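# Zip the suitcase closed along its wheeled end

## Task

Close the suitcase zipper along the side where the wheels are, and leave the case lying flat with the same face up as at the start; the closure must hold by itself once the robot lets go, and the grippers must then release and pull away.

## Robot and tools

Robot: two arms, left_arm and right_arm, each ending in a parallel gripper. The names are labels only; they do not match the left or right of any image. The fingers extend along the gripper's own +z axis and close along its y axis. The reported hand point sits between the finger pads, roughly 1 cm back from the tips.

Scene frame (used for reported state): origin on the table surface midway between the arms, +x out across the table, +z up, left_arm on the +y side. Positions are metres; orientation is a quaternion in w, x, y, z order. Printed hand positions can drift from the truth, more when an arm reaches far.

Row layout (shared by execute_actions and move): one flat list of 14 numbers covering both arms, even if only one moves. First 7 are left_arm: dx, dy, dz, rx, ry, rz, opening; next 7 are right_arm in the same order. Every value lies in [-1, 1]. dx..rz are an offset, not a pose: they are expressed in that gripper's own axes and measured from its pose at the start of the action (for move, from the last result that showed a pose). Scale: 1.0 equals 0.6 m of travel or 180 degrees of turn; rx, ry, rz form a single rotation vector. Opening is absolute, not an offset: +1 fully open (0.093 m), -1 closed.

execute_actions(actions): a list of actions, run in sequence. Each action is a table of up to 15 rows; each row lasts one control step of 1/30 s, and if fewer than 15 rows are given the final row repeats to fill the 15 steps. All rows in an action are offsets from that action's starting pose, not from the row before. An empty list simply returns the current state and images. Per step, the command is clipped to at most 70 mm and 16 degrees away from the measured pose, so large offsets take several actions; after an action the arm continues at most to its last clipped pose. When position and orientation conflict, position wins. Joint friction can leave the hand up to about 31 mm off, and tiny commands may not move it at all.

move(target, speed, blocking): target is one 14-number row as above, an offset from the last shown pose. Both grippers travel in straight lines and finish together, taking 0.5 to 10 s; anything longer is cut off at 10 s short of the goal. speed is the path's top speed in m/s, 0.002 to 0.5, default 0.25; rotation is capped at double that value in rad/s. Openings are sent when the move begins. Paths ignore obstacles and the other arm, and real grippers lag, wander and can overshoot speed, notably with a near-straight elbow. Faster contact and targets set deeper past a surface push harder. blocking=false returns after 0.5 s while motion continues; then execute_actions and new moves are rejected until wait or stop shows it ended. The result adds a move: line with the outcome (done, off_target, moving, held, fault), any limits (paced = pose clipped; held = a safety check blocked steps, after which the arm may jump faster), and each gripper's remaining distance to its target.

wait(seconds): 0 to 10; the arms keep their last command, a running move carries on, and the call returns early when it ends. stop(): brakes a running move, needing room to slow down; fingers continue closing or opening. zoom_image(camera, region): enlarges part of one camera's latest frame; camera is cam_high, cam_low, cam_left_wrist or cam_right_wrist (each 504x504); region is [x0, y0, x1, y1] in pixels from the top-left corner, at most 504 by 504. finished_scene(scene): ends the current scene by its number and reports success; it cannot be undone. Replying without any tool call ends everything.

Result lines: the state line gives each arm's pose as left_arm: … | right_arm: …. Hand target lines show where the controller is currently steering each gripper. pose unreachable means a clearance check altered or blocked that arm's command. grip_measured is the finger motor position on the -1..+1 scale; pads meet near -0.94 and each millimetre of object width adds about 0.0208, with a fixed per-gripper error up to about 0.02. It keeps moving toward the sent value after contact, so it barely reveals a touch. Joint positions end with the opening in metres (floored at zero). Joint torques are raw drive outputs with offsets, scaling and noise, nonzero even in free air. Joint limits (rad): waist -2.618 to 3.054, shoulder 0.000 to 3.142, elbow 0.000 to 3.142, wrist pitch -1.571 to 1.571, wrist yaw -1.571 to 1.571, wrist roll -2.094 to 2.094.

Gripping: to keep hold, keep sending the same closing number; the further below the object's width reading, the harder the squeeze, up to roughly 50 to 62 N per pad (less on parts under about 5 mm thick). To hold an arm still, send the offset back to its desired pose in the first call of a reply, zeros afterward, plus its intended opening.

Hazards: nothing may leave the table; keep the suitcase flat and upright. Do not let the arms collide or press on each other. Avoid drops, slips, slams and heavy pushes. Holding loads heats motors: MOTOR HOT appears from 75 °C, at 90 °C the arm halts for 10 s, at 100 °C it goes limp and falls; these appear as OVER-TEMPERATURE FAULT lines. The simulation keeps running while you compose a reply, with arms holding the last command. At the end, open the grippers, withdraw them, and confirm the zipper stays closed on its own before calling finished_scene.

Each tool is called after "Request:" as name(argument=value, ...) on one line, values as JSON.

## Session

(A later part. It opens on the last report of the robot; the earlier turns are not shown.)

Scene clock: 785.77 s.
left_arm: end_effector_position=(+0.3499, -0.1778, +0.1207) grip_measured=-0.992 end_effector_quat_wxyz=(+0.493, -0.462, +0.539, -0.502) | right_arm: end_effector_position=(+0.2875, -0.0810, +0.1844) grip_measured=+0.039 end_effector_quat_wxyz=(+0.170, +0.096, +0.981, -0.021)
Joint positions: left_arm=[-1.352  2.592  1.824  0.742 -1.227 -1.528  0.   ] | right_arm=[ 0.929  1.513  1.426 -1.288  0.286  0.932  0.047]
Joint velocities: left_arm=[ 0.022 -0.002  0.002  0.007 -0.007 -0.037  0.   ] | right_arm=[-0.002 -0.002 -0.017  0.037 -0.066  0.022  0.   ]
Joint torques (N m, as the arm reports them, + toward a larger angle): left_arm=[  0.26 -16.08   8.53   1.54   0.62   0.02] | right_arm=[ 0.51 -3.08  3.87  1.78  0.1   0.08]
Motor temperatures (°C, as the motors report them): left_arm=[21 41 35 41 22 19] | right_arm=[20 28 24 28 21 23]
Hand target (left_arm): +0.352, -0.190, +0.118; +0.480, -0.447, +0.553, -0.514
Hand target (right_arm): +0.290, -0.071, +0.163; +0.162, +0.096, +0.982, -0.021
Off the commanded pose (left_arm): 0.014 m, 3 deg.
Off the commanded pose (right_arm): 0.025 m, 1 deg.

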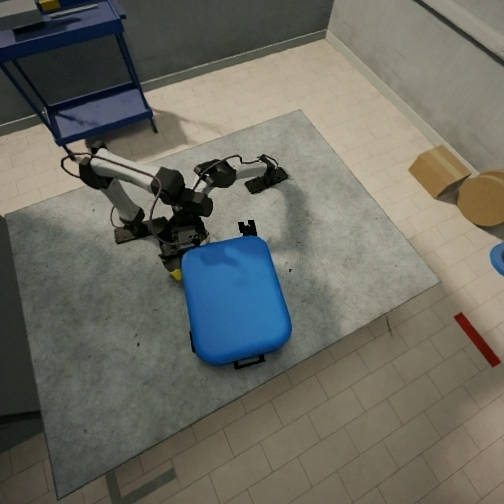

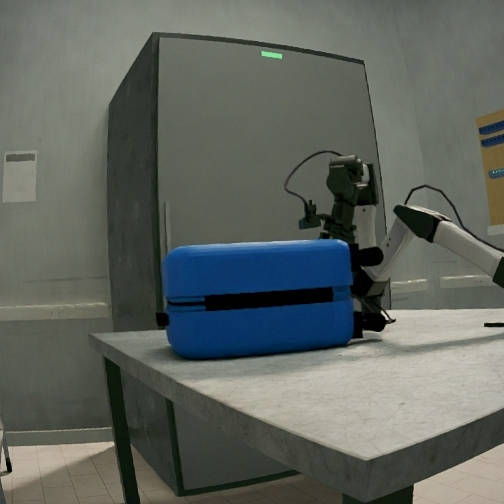

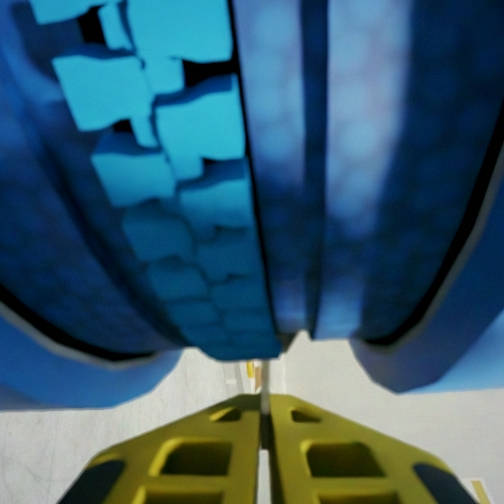

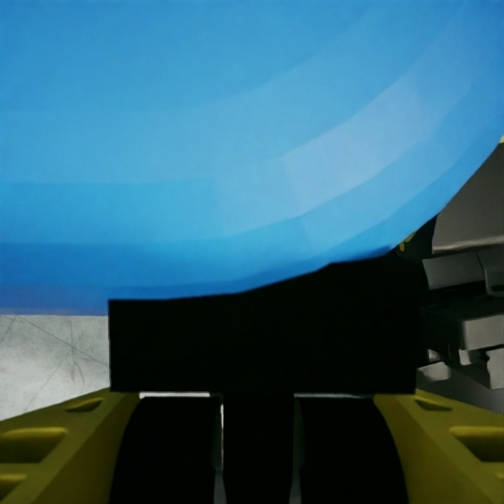

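Request:
execute_actions(actions=[[[0.0,0,0.0,0,0.0,0,-0.6,0.009,0.02,0.035,0,0.005,0,-0.2]],[[0.02,0,-0.06,0,0.02,0,-0.6,0.009,0.02,0.035,0,0.005,0,-0.2]],[[0.0,0,-0.07,0,0.02,0,-0.6,0.009,0.02,0.035,0,0.005,0,-0.2]]])

Scene clock: 794.07 s.
left_arm: end_effector_position=(+0.2656, -0.1912, +0.1177) grip_measured=-0.602 end_effector_quat_wxyz=(+0.457, -0.422, +0.578, -0.528) | right_arm: end_effector_position=(+0.2875, -0.0810, +0.1844) grip_measured=+0.039 end_effector_quat_wxyz=(+0.170, +0.096, +0.981, -0.021)
Joint positions: left_arm=[-1.5    2.501  1.652  0.779 -1.233 -1.555  0.016] | right_arm=[ 0.929  1.513  1.426 -1.288  0.286  0.932  0.047]
Joint velocities: left_arm=[ 0.002 -0.007  0.002 -0.007  0.007  0.066  0.001] | right_arm=[-0.007 -0.022  0.007 -0.007 -0.051 -0.037  0.001]
Joint torques (N m, as the arm reports them, + toward a larger angle): left_arm=[  0.12 -18.3    4.5    1.76  -0.01  -0.06] | right_arm=[ 0.48 -3.08  3.85  1.78  0.1   0.08]
Motor temperatures (°C, as the motors report them): left_arm=[21 44 35 41 22 19] | right_arm=[20 28 24 28 21 23]
Hand target (left_arm): +0.269, -0.186, +0.119; +0.458, -0.427, +0.573, -0.528
Hand target (right_arm): +0.290, -0.071, +0.163; +0.162, +0.096, +0.982, -0.021
Off the commanded pose (left_arm): 0.007 m, 1 deg.
Off the commanded pose (right_arm): 0.025 m, 1 deg.

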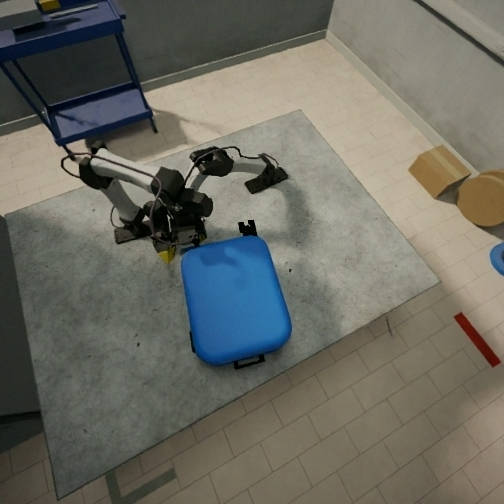

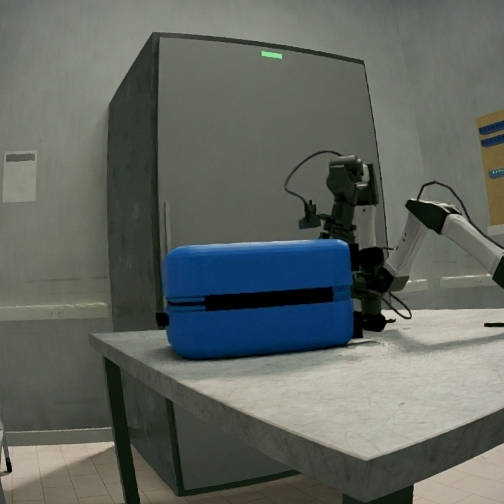

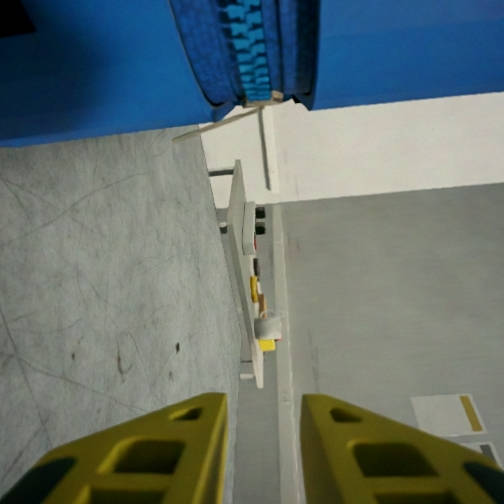

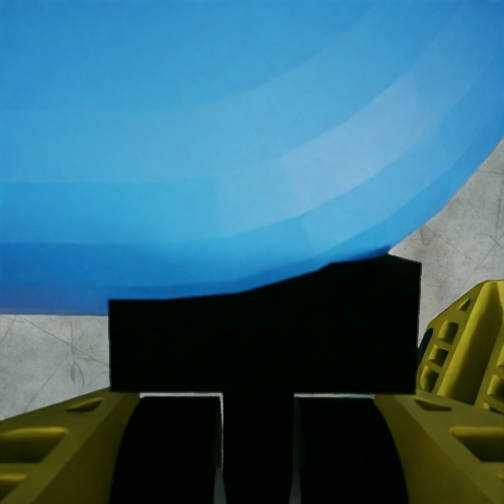

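Request:
move(target=[-0.45,0,-0.03,0,0,0,-0.8,0,0,0,0,0,0,1], speed=0.15)

Scene clock: 802.10 s.
left_arm: end_effector_position=(+0.3062, +0.0700, +0.1424) grip_measured=-0.799 end_effector_quat_wxyz=(+0.459, -0.422, +0.578, -0.526) | right_arm: end_effector_position=(+0.2874, -0.0813, +0.1846) grip_measured=+1.000 end_effector_quat_wxyz=(+0.170, +0.096, +0.980, -0.021)
Joint positions: left_arm=[-1.239  1.775  0.456  1.275 -0.976 -1.519  0.007] | right_arm=[ 0.929  1.512  1.426 -1.289  0.286  0.931  0.093]
Joint velocities: left_arm=[-0.012 -0.012 -0.007  0.022  0.051  0.081 -0.   ] | right_arm=[-0.012  0.002 -0.007 -0.022  0.007 -0.022  0.   ]
Joint torques (N m, as the arm reports them, + toward a larger angle): left_arm=[ 0.44 -9.47  2.79  1.87  0.11  0.09] | right_arm=[-0.22 -6.33  7.25  1.05  0.22 -0.07]
Motor temperatures (°C, as the motors report them): left_arm=[21 47 34 41 22 19] | right_arm=[20 28 24 28 21 23]
Hand target (left_arm): +0.306, +0.075, +0.145; +0.459, -0.420, +0.577, -0.529
Hand target (right_arm): +0.288, -0.081, +0.184; +0.170, +0.096, +0.981, -0.021
Off the commanded pose (left_arm): 0.006 m, 0 deg.
Off the commanded pose (right_arm): 0.000 m, 0 deg.
move: done

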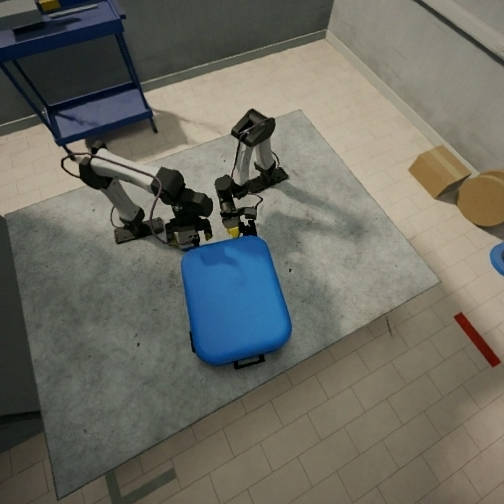

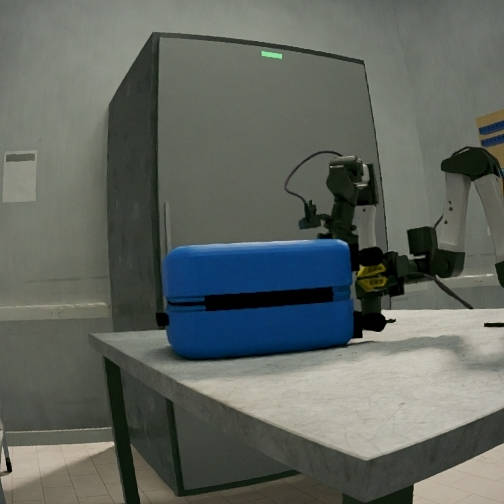

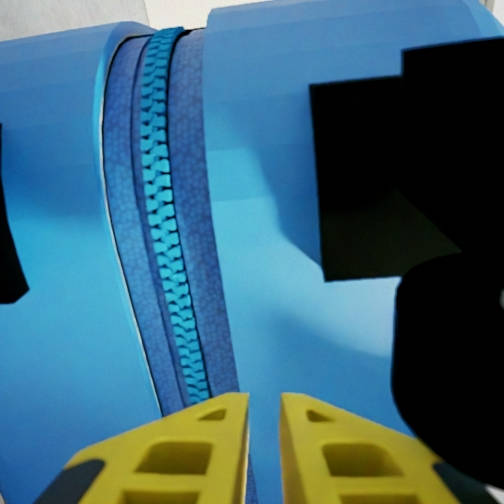

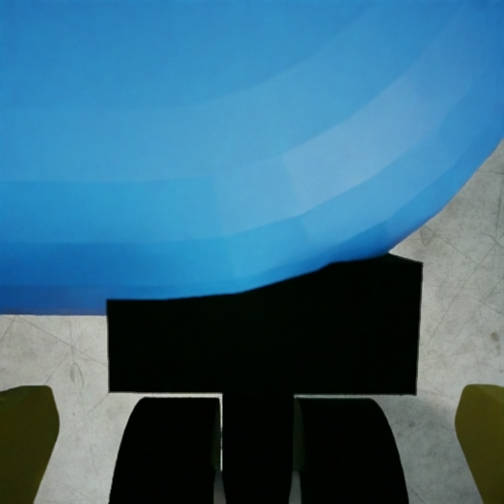

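Request:
move(target=[0.02,0.02,-0.17,0,0,0,-0.8,0,0,-0.17,0,0,0,1], speed=0.15)

Scene clock: 806.43 s.
left_arm: end_effector_position=(+0.2056, +0.0753, +0.1329) grip_measured=-0.799 end_effector_quat_wxyz=(+0.453, -0.426, +0.575, -0.532) | right_arm: end_effector_position=(+0.2563, -0.0738, +0.2723) grip_measured=+1.000 end_effector_quat_wxyz=(+0.203, +0.084, +0.975, +0.025)
Joint positions: left_arm=[-1.625  1.733  0.357  1.261 -1.356 -1.614  0.007] | right_arm=[ 1.034  1.463  1.726 -1.549  0.302  0.999  0.093]
Joint velocities: left_arm=[-0.012 -0.012  0.007 -0.081 -0.007 -0.051  0.   ] | right_arm=[ 0.007 -0.012  0.012 -0.022 -0.007  0.066  0.   ]
Joint torques (N m, as the arm reports them, + toward a larger angle): left_arm=[-0.58 -8.56  2.59  1.31 -0.11  0.02] | right_arm=[ 0.29 -5.67  8.42  1.13  0.33 -0.02]
Motor temperatures (°C, as the motors report them): left_arm=[21 46 33 41 22 19] | right_arm=[20 29 25 27 21 23]
Hand target (left_arm): +0.204, +0.081, +0.131; +0.458, -0.423, +0.579, -0.526
Hand target (right_arm): +0.255, -0.074, +0.280; +0.211, +0.085, +0.973, +0.032
Off the commanded pose (left_arm): 0.007 m, 1 deg.
Off the commanded pose (right_arm): 0.009 m, 7 deg.
joint sent to its limit (right arm) — the command would take joint 4 (wrist pitch) past its lower limit, so that joint was sent only as far as its limit.
move: off_target (right_arm)

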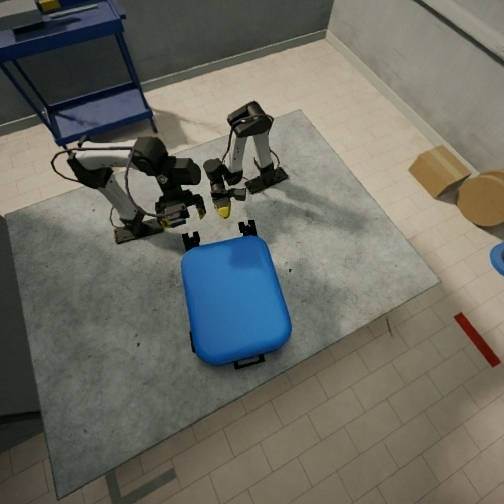

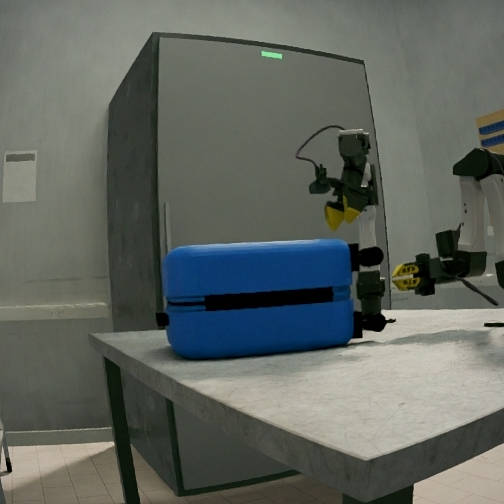

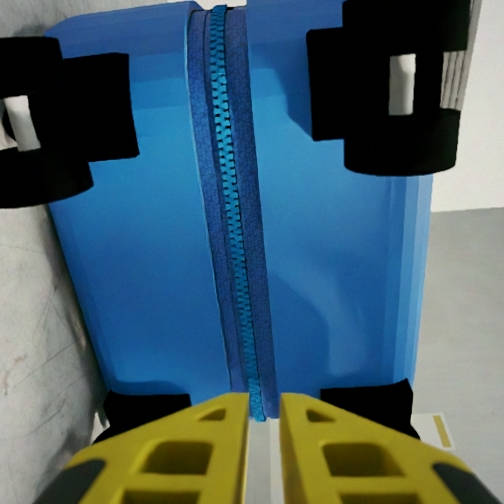

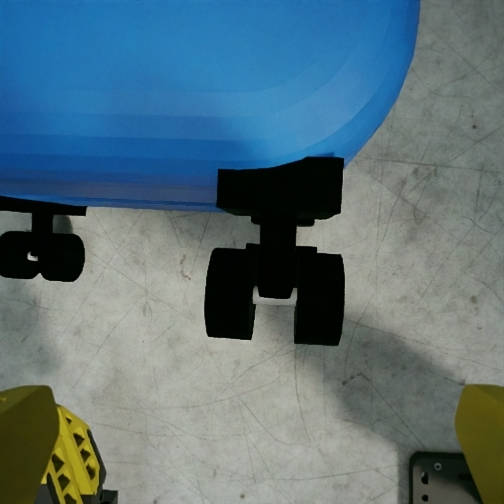

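Request:
move(target=[-0.398,-0.218,-0.018,0,0,0.5,-0.8,-0.046,-0.325,0.121,-0.2,-0.25,0,0], speed=0.25)

Scene clock: 836.13 s.
left_arm: end_effector_position=(+0.2527, +0.2956, +0.2810) grip_measured=-0.799 end_effector_quat_wxyz=(+0.698, +0.106, +0.707, -0.051) | right_arm: end_effector_position=(+0.2760, -0.2686, +0.2062) grip_measured=+0.003 end_effector_quat_wxyz=(+0.578, +0.019, +0.770, +0.270)
Joint positions: left_arm=[-0.537  0.159  0.464 -0.327 -0.277  0.071  0.007] | right_arm=[-0.588  0.579  0.384 -0.25  -1.127  0.055  0.045]
Joint velocities: left_arm=[ 0.022  0.007 -0.027 -0.051  0.022  0.022 -0.001] | right_arm=[ 0.002 -0.007  0.002  0.007 -0.095 -0.11  -0.   ]
Joint torques (N m, as the arm reports them, + toward a larger angle): left_arm=[0.51 0.78 7.79 1.98 0.16 0.  ] | right_arm=[-0.71  1.9   6.21  2.36 -0.36 -0.03]
Motor temperatures (°C, as the motors report them): left_arm=[21 38 31 39 22 19] | right_arm=[20 29 28 27 21 23]
Hand target (left_arm): +0.247, +0.298, +0.285; +0.701, +0.109, +0.703, -0.052
Hand target (right_arm): +0.276, -0.270, +0.197; +0.572, +0.028, +0.771, +0.278
Off the commanded pose (left_arm): 0.005 m, 1 deg.
Off the commanded pose (right_arm): 0.007 m, 2 deg.
move: done

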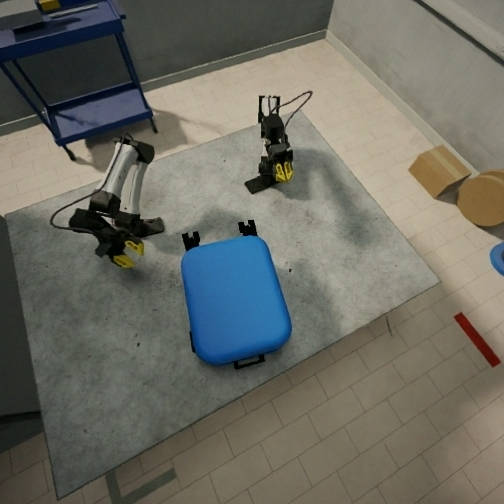

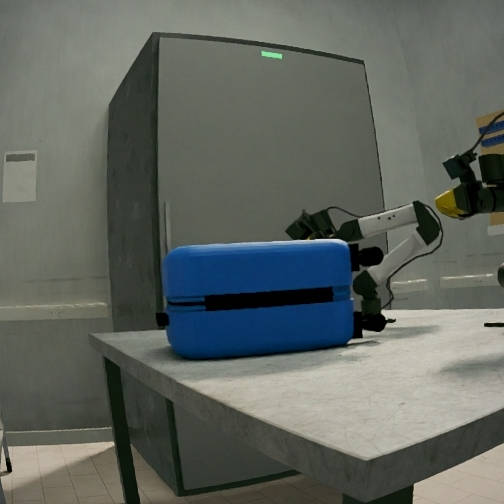

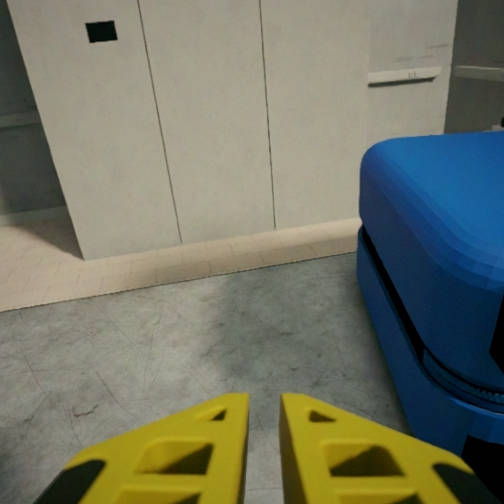

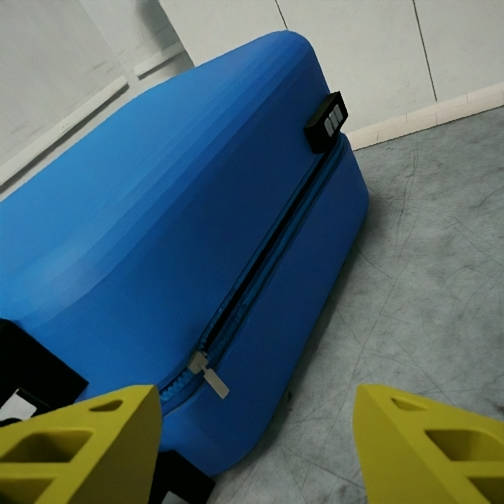

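Request:
zoom_image(camera="cam_right_wrist", region=[120, 280, 300, 440])

Region (120, 280, 300, 440) of cam_right_wrist's 504x504 image, scaled by 2.800, with more detail than that image has.

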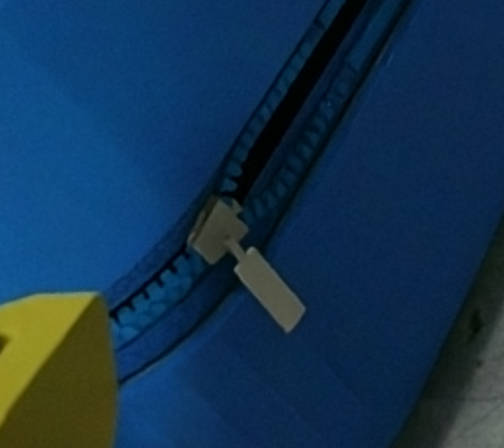

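Request:
move(target=[-0.025,-0.459,0.355,0.177,0.269,0.082,-1,0.1645,-0.024,0.116,-0.157,-0.024,-0.158,-0.5], speed=0.25)

Scene clock: 901.10 s.
left_arm: end_effector_position=(+0.4058, -0.0144, +0.2813) grip_measured=-0.994 end_effector_quat_wxyz=(+0.317, +0.370, +0.866, -0.111) | right_arm: end_effector_position=(+0.3116, -0.2213, +0.1068) grip_measured=-0.497 end_effector_quat_wxyz=(+0.638, -0.305, +0.647, +0.286)
Joint positions: left_arm=[-0.853  2.056  2.321 -1.153 -0.047  0.009  0.   ] | right_arm=[-0.361  1.814  0.13   1.561 -1.386 -0.139  0.021]
Joint velocities: left_arm=[ 0.012 -0.007 -0.012  0.007 -0.022 -0.066  0.   ] | right_arm=[-0.002  0.002  0.007  0.051 -0.007  0.007 -0.001]
Joint torques (N m, as the arm reports them, + toward a larger angle): left_arm=[ -0.46 -10.64   7.31   1.5    0.17  -0.04] | right_arm=[ 0.42 -4.01  1.44  2.14 -0.11  0.01]
Motor temperatures (°C, as the motors report them): left_arm=[21 28 36 41 22 19] | right_arm=[20 27 27 30 21 22]
Hand target (left_arm): +0.403, -0.019, +0.266; +0.296, +0.380, +0.870, -0.107
Hand target (right_arm): +0.307, -0.216, +0.105; +0.633, -0.304, +0.648, +0.295
Off the commanded pose (left_arm): 0.014 m, 3 deg.
Off the commanded pose (right_arm): 0.007 m, 2 deg.
joint sent to its limit (right arm) — the command would take joint 4 (wrist pitch) past its upper limit, so that joint was sent only as far as its limit.
move: off_target (left_arm)

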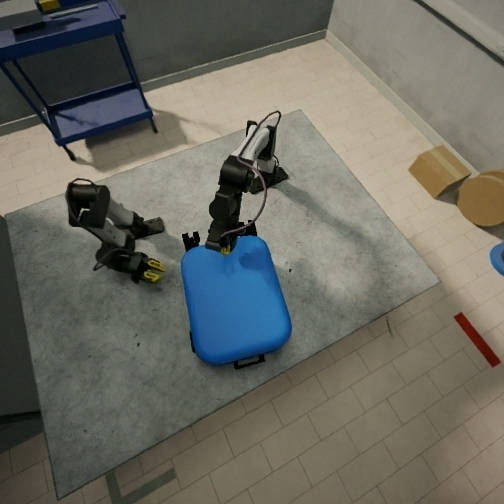

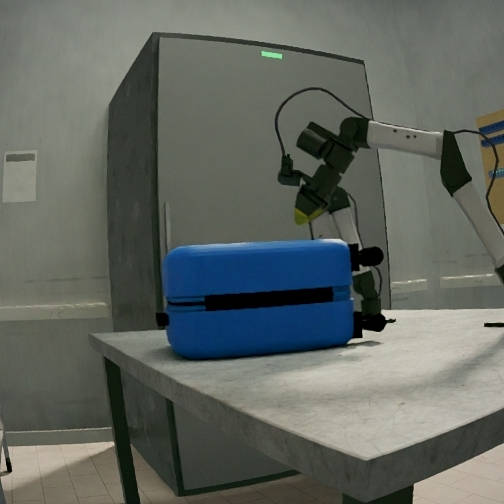

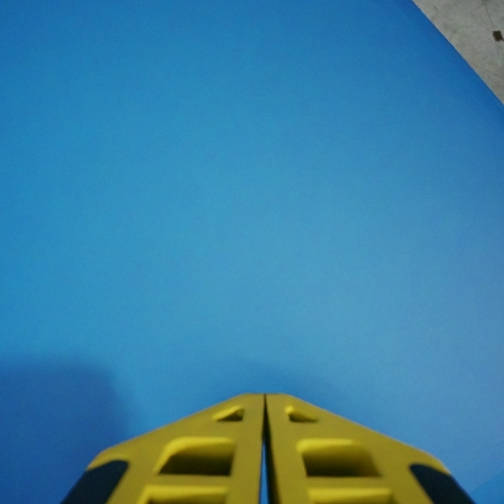

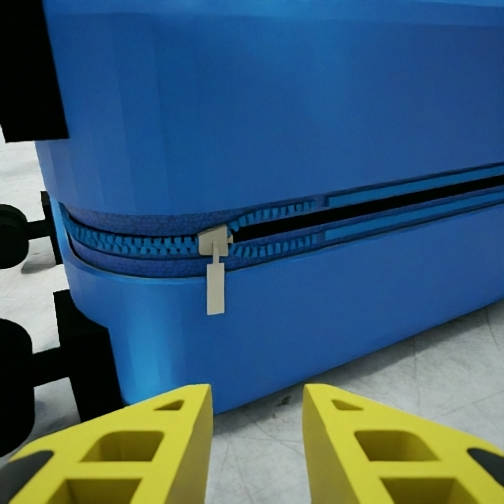

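Request:
move(target=[0.063,-0.004,0.077,0,0,0,-1,0.015,0.033,0.09,0,0,0,-0.5], speed=0.06)

Scene clock: 911.77 s.
left_arm: end_effector_position=(+0.4081, -0.0168, +0.2408) grip_measured=-0.994 end_effector_quat_wxyz=(+0.338, +0.366, +0.859, -0.120) | right_arm: end_effector_position=(+0.3306, -0.1701, +0.0975) grip_measured=-0.497 end_effector_quat_wxyz=(+0.624, -0.312, +0.658, +0.284)
Joint positions: left_arm=[-0.853  1.932  1.934 -0.841 -0.047  0.009  0.   ] | right_arm=[-0.072  1.832  0.13   1.566 -1.102 -0.137  0.021]
Joint velocities: left_arm=[ 0.007  0.012 -0.002  0.037 -0.022  0.037  0.   ] | right_arm=[ 0.012  0.012  0.002 -0.007  0.037 -0.037  0.   ]
Joint torques (N m, as the arm reports them, + toward a larger angle): left_arm=[  0.24 -11.93   4.73   1.63   0.1   -0.04] | right_arm=[ 0.34 -4.2   2.76  2.39 -0.01 -0.06]
Motor temperatures (°C, as the motors report them): left_arm=[21 31 36 40 22 19] | right_arm=[20 27 26 30 21 22]
Hand target (left_arm): +0.406, -0.013, +0.222; +0.317, +0.370, +0.867, -0.111
Hand target (right_arm): +0.331, -0.169, +0.097; +0.624, -0.313, +0.658, +0.283
Off the commanded pose (left_arm): 0.020 m, 3 deg.
Off the commanded pose (right_arm): 0.003 m, 2 deg.
joint sent to its limit (right arm) — the command would take joint 4 (wrist pitch) past its upper limit, so that joint was sent only as far as its limit.
move: off_target (left_arm)

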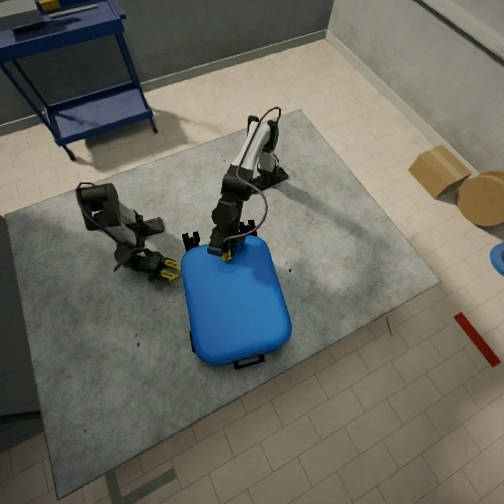

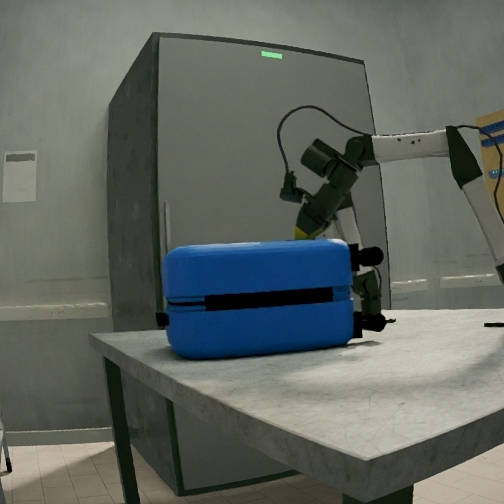

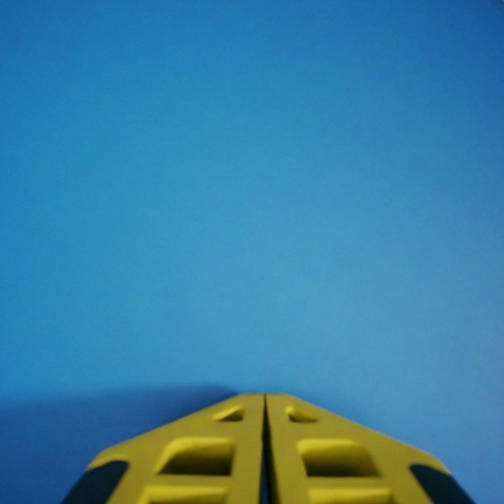

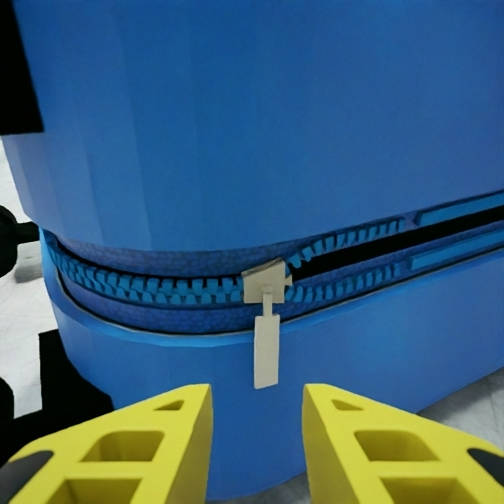

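Request:
execute_actions(actions=[[[0.035,-0.002,0.04,0,0,0,-1,0,-0.002,0.012,0,0,0,-0.5],[0.035,-0.002,0.04,0,0,0,-1,0,-0.002,0.012,0,0,0,-0.5],[0.035,-0.002,0.04,0,0,0,-1,0,-0.002,0.018,0,0,0,-0.5],[0.035,-0.002,0.04,0,0,0,-1,0,-0.003,0.018,0,0,0,-0.5],[0.035,-0.002,0.04,0,0,0,-1,0,-0.003,0.024,0,0,0,-0.5],[0.035,-0.002,0.04,0,0,0,-1,0,-0.003,0.024,0,0,0,-0.5],[0.035,-0.002,0.04,0,0,0,-1,0,-0.004,0.03,0,0,0,-0.5],[0.035,-0.002,0.04,0,0,0,-1,0,-0.004,0.03,0,0,0,-0.5],[0.035,-0.002,0.04,0,0,0,-1,0,-0.004,0.036,0,0,0,-0.5]]])

Scene clock: 920.70 s.
left_arm: end_effector_position=(+0.4120, -0.0210, +0.2407) grip_measured=-0.994 end_effector_quat_wxyz=(+0.373, +0.359, +0.845, -0.135) | right_arm: end_effector_position=(+0.3374, -0.1552, +0.0932) grip_measured=-0.497 end_effector_quat_wxyz=(+0.617, -0.312, +0.662, +0.289)
Joint positions: left_arm=[-0.853  1.882  1.81  -0.684 -0.047  0.009  0.   ] | right_arm=[ 0.008  1.858  0.151  1.566 -1.03  -0.123  0.021]
Joint velocities: left_arm=[ 0.007 -0.007  0.007 -0.022  0.051 -0.022  0.   ] | right_arm=[-0.002  0.027 -0.017 -0.066  0.051  0.066  0.   ]
Joint torques (N m, as the arm reports them, + toward a larger angle): left_arm=[ -0.04 -10.62   4.43   1.69   0.03  -0.09] | right_arm=[ 0.31 -4.41  4.92  2.4  -0.04  0.02]
Motor temperatures (°C, as the motors report them): left_arm=[21 34 35 40 22 19] | right_arm=[20 28 26 31 21 22]
Hand target (left_arm): +0.408, -0.016, +0.210; +0.338, +0.366, +0.859, -0.120
Hand target (right_arm): +0.346, -0.155, +0.096; +0.623, -0.312, +0.658, +0.284
Off the commanded pose (left_arm): 0.032 m, 5 deg.
Off the commanded pose (right_arm): 0.009 m, 1 deg.

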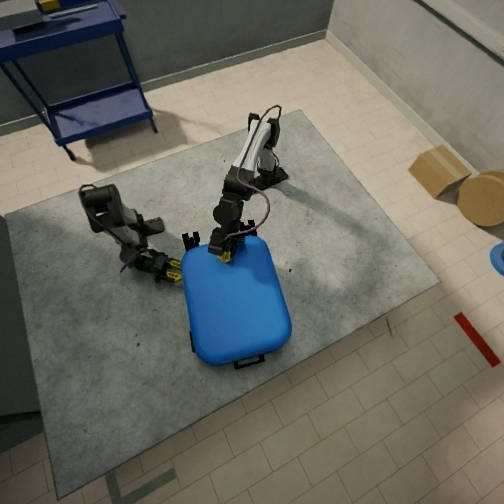

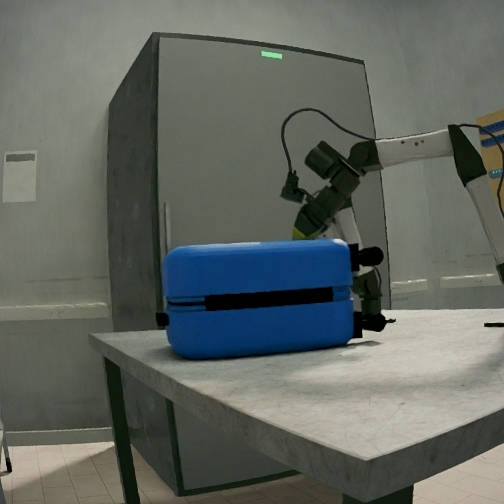

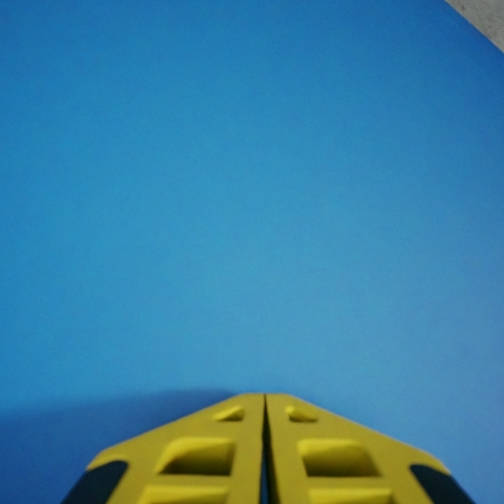

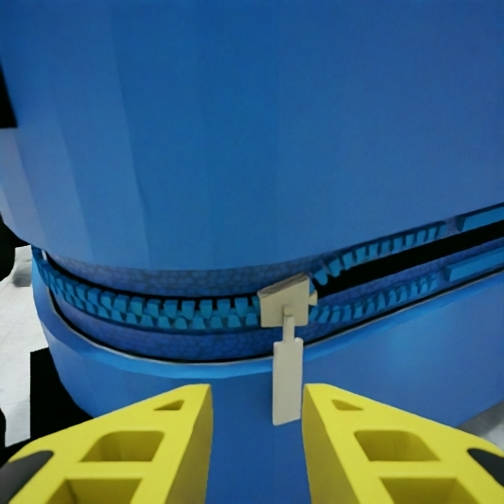

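Request:
execute_actions(actions=[[[0.04,-0.002,0.035,0,0.025,0,-1,-0.012,-0.028,0.024,0,-0.005,0,-0.5]]])

Scene clock: 989.37 s.
left_arm: end_effector_position=(+0.4129, -0.0209, +0.2412) grip_measured=-0.994 end_effector_quat_wxyz=(+0.375, +0.358, +0.845, -0.134) | right_arm: end_effector_position=(+0.3483, -0.1556, +0.0965) grip_measured=-0.497 end_effector_quat_wxyz=(+0.618, -0.309, +0.661, +0.294)
Joint positions: left_arm=[-0.853  1.882  1.81  -0.681 -0.051  0.009  0.   ] | right_arm=[ 0.014  1.865  0.194  1.546 -1.028 -0.099  0.021]
Joint velocities: left_arm=[-0.002 -0.007 -0.007 -0.051  0.007  0.007  0.   ] | right_arm=[-0.007  0.012  0.007 -0.022 -0.022  0.007 -0.001]
Joint torques (N m, as the arm reports them, + toward a larger angle): left_arm=[ 0.02 -9.57  5.73  1.66  0.12 -0.07] | right_arm=[ 0.62 -4.69  6.22  2.16  0.08 -0.01]
Motor temperatures (°C, as the motors report them): left_arm=[21 39 33 39 22 19] | right_arm=[20 28 26 32 21 22]
Hand target (left_arm): +0.411, -0.019, +0.210; +0.339, +0.363, +0.859, -0.121
Hand target (right_arm): +0.359, -0.155, +0.099; +0.622, -0.310, +0.657, +0.292
Off the commanded pose (left_arm): 0.032 m, 5 deg.
Off the commanded pose (right_arm): 0.012 m, 1 deg.

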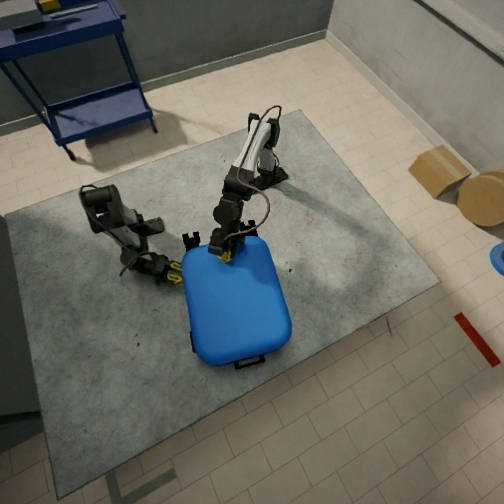

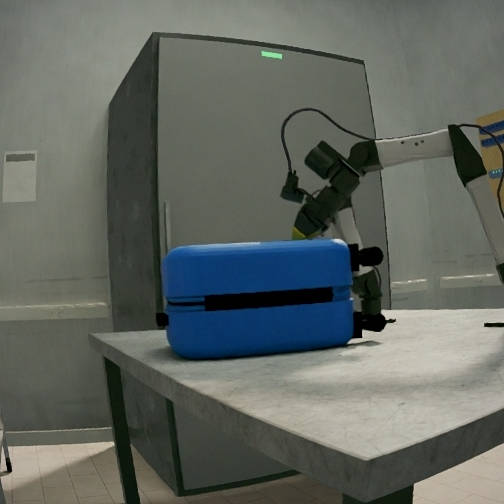

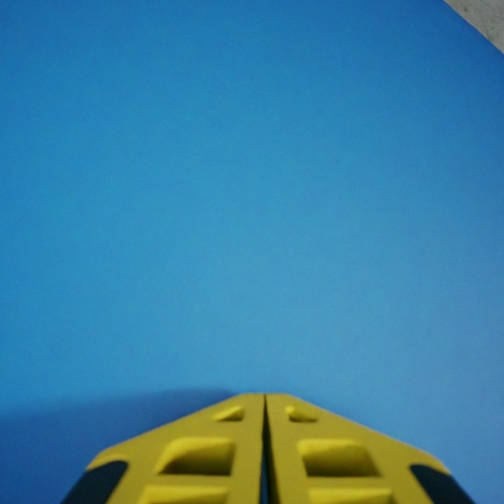

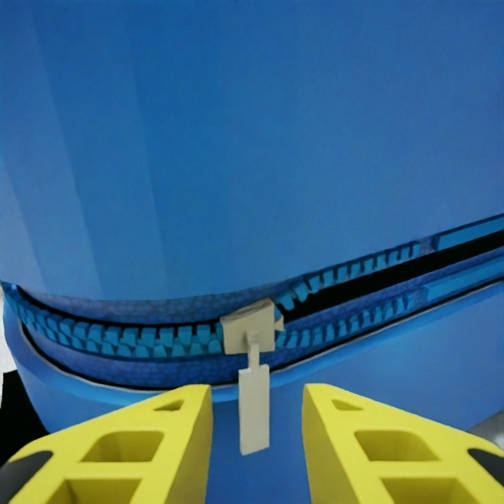

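Request:
execute_actions(actions=[[[0.04,-0.002,0.035,0,0.025,0,-1,-0.004,-0.014,0.026,0,0,0,-0.5]],[[0.04,-0.002,0.035,0,0.025,0,-1,-0.003,-0.010,0.012,0,0,0,-1]]])

Scene clock: 994.43 s.
left_arm: end_effector_position=(+0.4137, -0.0204, +0.2415) grip_measured=-0.994 end_effector_quat_wxyz=(+0.376, +0.357, +0.845, -0.132) | right_arm: end_effector_position=(+0.3512, -0.1508, +0.0955) grip_measured=-0.982 end_effector_quat_wxyz=(+0.612, -0.310, +0.662, +0.301)
Joint positions: left_arm=[-0.853  1.882  1.81  -0.68  -0.056  0.009  0.   ] | right_arm=[ 0.033  1.865  0.211  1.52  -1.02  -0.095  0.   ]
Joint velocities: left_arm=[ 0.012 -0.007 -0.022  0.037  0.095 -0.022  0.   ] | right_arm=[ 0.002 -0.007 -0.002  0.037  0.022 -0.022  0.   ]
Joint torques (N m, as the arm reports them, + toward a larger angle): left_arm=[ 0.16 -9.42  5.62  1.69  0.04 -0.11] | right_arm=[ 0.51 -5.5   5.77  2.08  0.08 -0.02]
Motor temperatures (°C, as the motors report them): left_arm=[21 38 33 39 22 19] | right_arm=[20 28 26 32 21 22]
Hand target (left_arm): +0.412, -0.019, +0.210; +0.343, +0.361, +0.859, -0.118
Hand target (right_arm): +0.360, -0.150, +0.098; +0.615, -0.310, +0.661, +0.299
Off the commanded pose (left_arm): 0.032 m, 4 deg.
Off the commanded pose (right_arm): 0.010 m, 0 deg.

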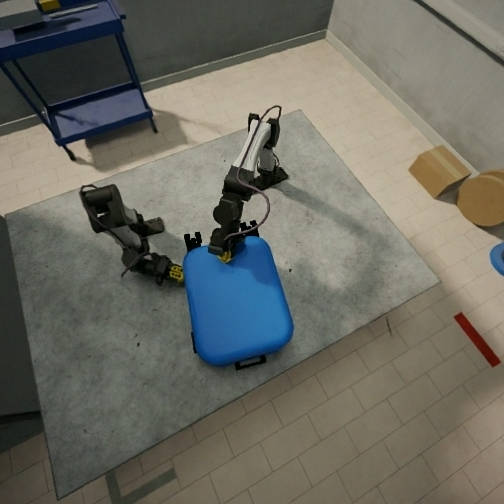

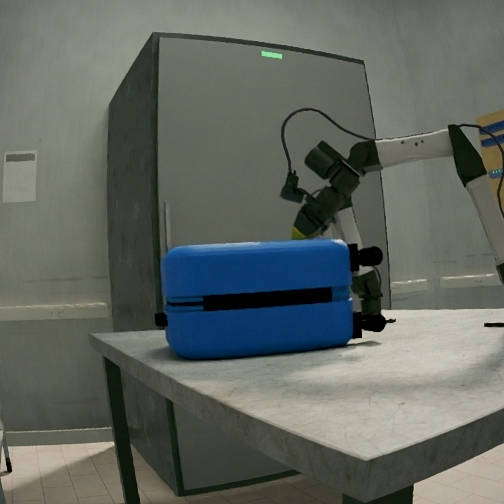

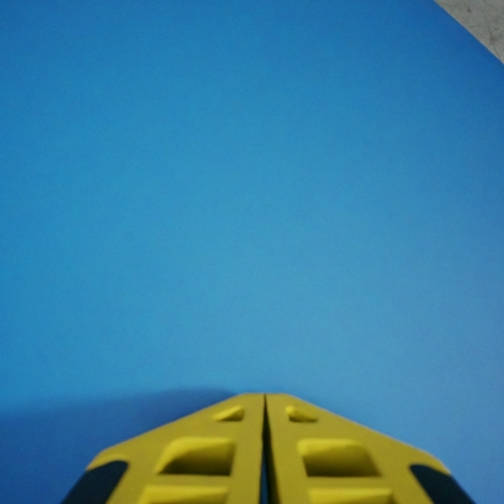

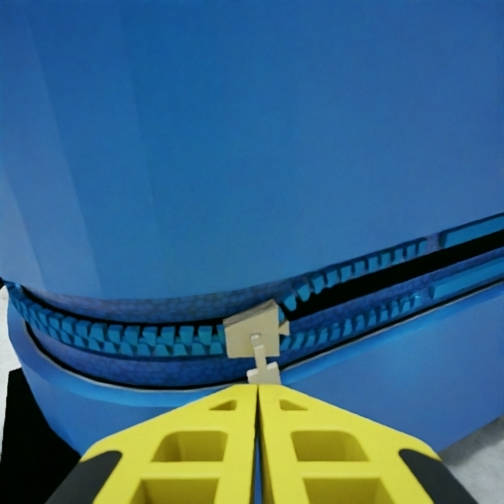

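Request:
execute_actions(actions=[[[0.055,-0.002,0.05,0,0.025,0,-1,-0.008,-0.008,-0.01,-0.04,0,0,-0.5]],[[0.055,-0.002,0.05,0,0.025,0,-1,-0.008,-0.012,0.0,-0.05,0,0,-0.5]]])

Scene clock: 1004.27 s.
left_arm: end_effector_position=(+0.4224, -0.0296, +0.2411) grip_measured=-0.994 end_effector_quat_wxyz=(+0.406, +0.350, +0.832, -0.145) | right_arm: end_effector_position=(+0.3472, -0.1585, +0.0903) grip_measured=-0.503 end_effector_quat_wxyz=(+0.557, -0.364, +0.628, +0.403)
Joint positions: left_arm=[-0.853  1.88   1.754 -0.554 -0.057  0.009  0.   ] | right_arm=[-0.071  1.902  0.374  1.235 -1.379 -0.186  0.021]
Joint velocities: left_arm=[ 0.002  0.017  0.002 -0.051 -0.022  0.081  0.   ] | right_arm=[ 0.002  0.007 -0.022 -0.315 -0.11  -0.154 -0.001]
Joint torques (N m, as the arm reports them, + toward a larger angle): left_arm=[ 0.04 -9.39  4.83  1.69  0.11 -0.12] | right_arm=[-0.42 -8.75  6.15  1.91 -0.28 -0.13]
Motor temperatures (°C, as the motors report them): left_arm=[21 38 33 39 21 19] | right_arm=[20 29 26 32 21 22]
Hand target (left_arm): +0.418, -0.024, +0.198; +0.358, +0.358, +0.853, -0.125
Hand target (right_arm): +0.353, -0.160, +0.097; +0.562, -0.376, +0.619, +0.398
Off the commanded pose (left_arm): 0.045 m, 6 deg.
Off the commanded pose (right_arm): 0.009 m, 2 deg.

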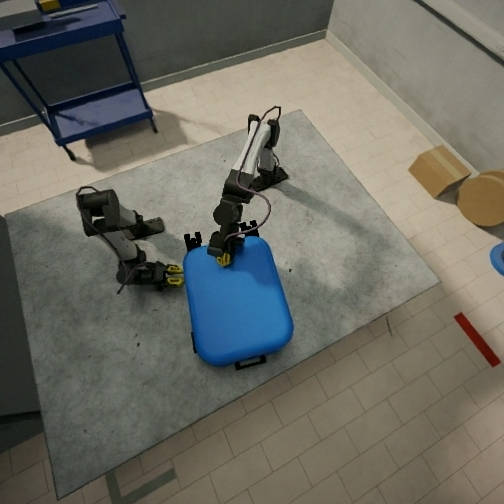

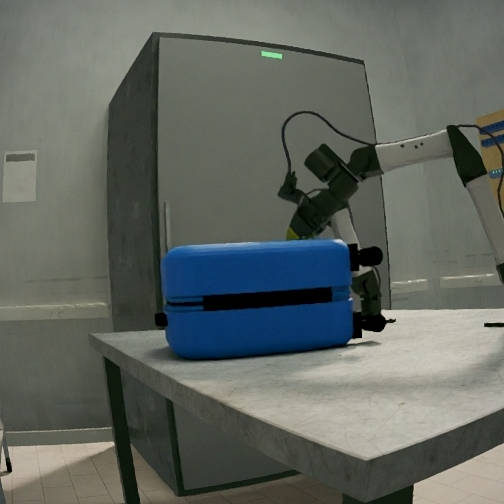

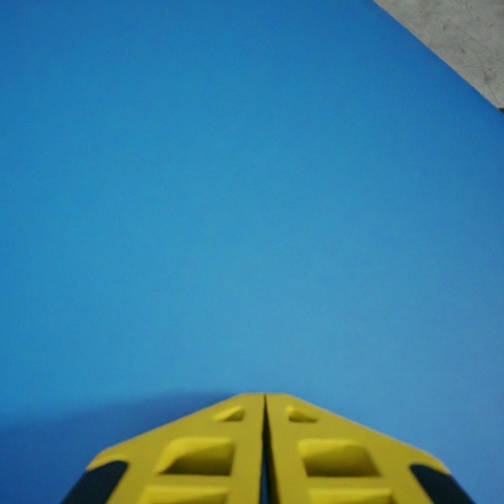

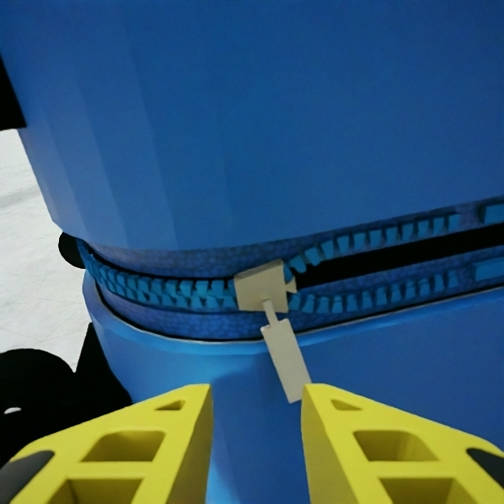

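Request:
execute_actions(actions=[[[0.05,-0.002,0.03,0,0.04,0,-1,-0.028,-0.022,0.005,0,0,-0.03,-0.5]]])

Scene clock: 1012.53 s.
left_arm: end_effector_position=(+0.4224, -0.0297, +0.2415) grip_measured=-0.994 end_effector_quat_wxyz=(+0.400, +0.350, +0.835, -0.143) | right_arm: end_effector_position=(+0.3554, -0.1604, +0.0978) grip_measured=-0.503 end_effector_quat_wxyz=(+0.567, -0.383, +0.617, +0.387)
Joint positions: left_arm=[-0.853  1.891  1.779 -0.583 -0.057  0.006  0.   ] | right_arm=[-0.071  1.869  0.414  1.15  -1.382 -0.256  0.021]
Joint velocities: left_arm=[ 0.027 -0.007 -0.007 -0.051  0.022 -0.066  0.   ] | right_arm=[-0.007  0.002 -0.012 -0.066 -0.007 -0.037  0.   ]
Joint torques (N m, as the arm reports them, + toward a larger angle): left_arm=[ 0.1  -9.13  7.43  1.32  0.07 -0.09] | right_arm=[ 0.   -8.41  6.18  1.87 -0.14 -0.14]
Motor temperatures (°C, as the motors report them): left_arm=[21 38 33 38 21 19] | right_arm=[20 30 26 31 21 22]
Hand target (left_arm): +0.419, -0.025, +0.207; +0.353, +0.357, +0.856, -0.123
Hand target (right_arm): +0.362, -0.161, +0.105; +0.576, -0.393, +0.610, +0.377
Off the commanded pose (left_arm): 0.035 m, 6 deg.
Off the commanded pose (right_arm): 0.010 m, 2 deg.

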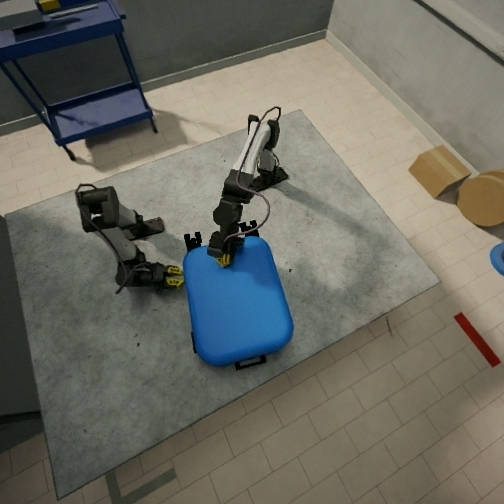

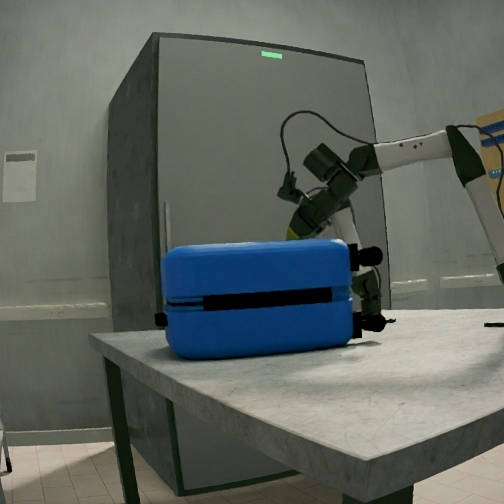

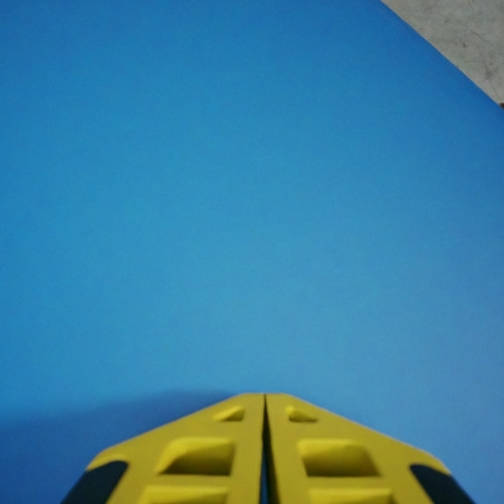

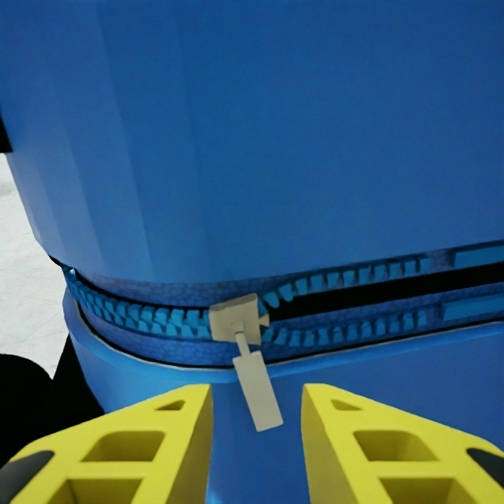

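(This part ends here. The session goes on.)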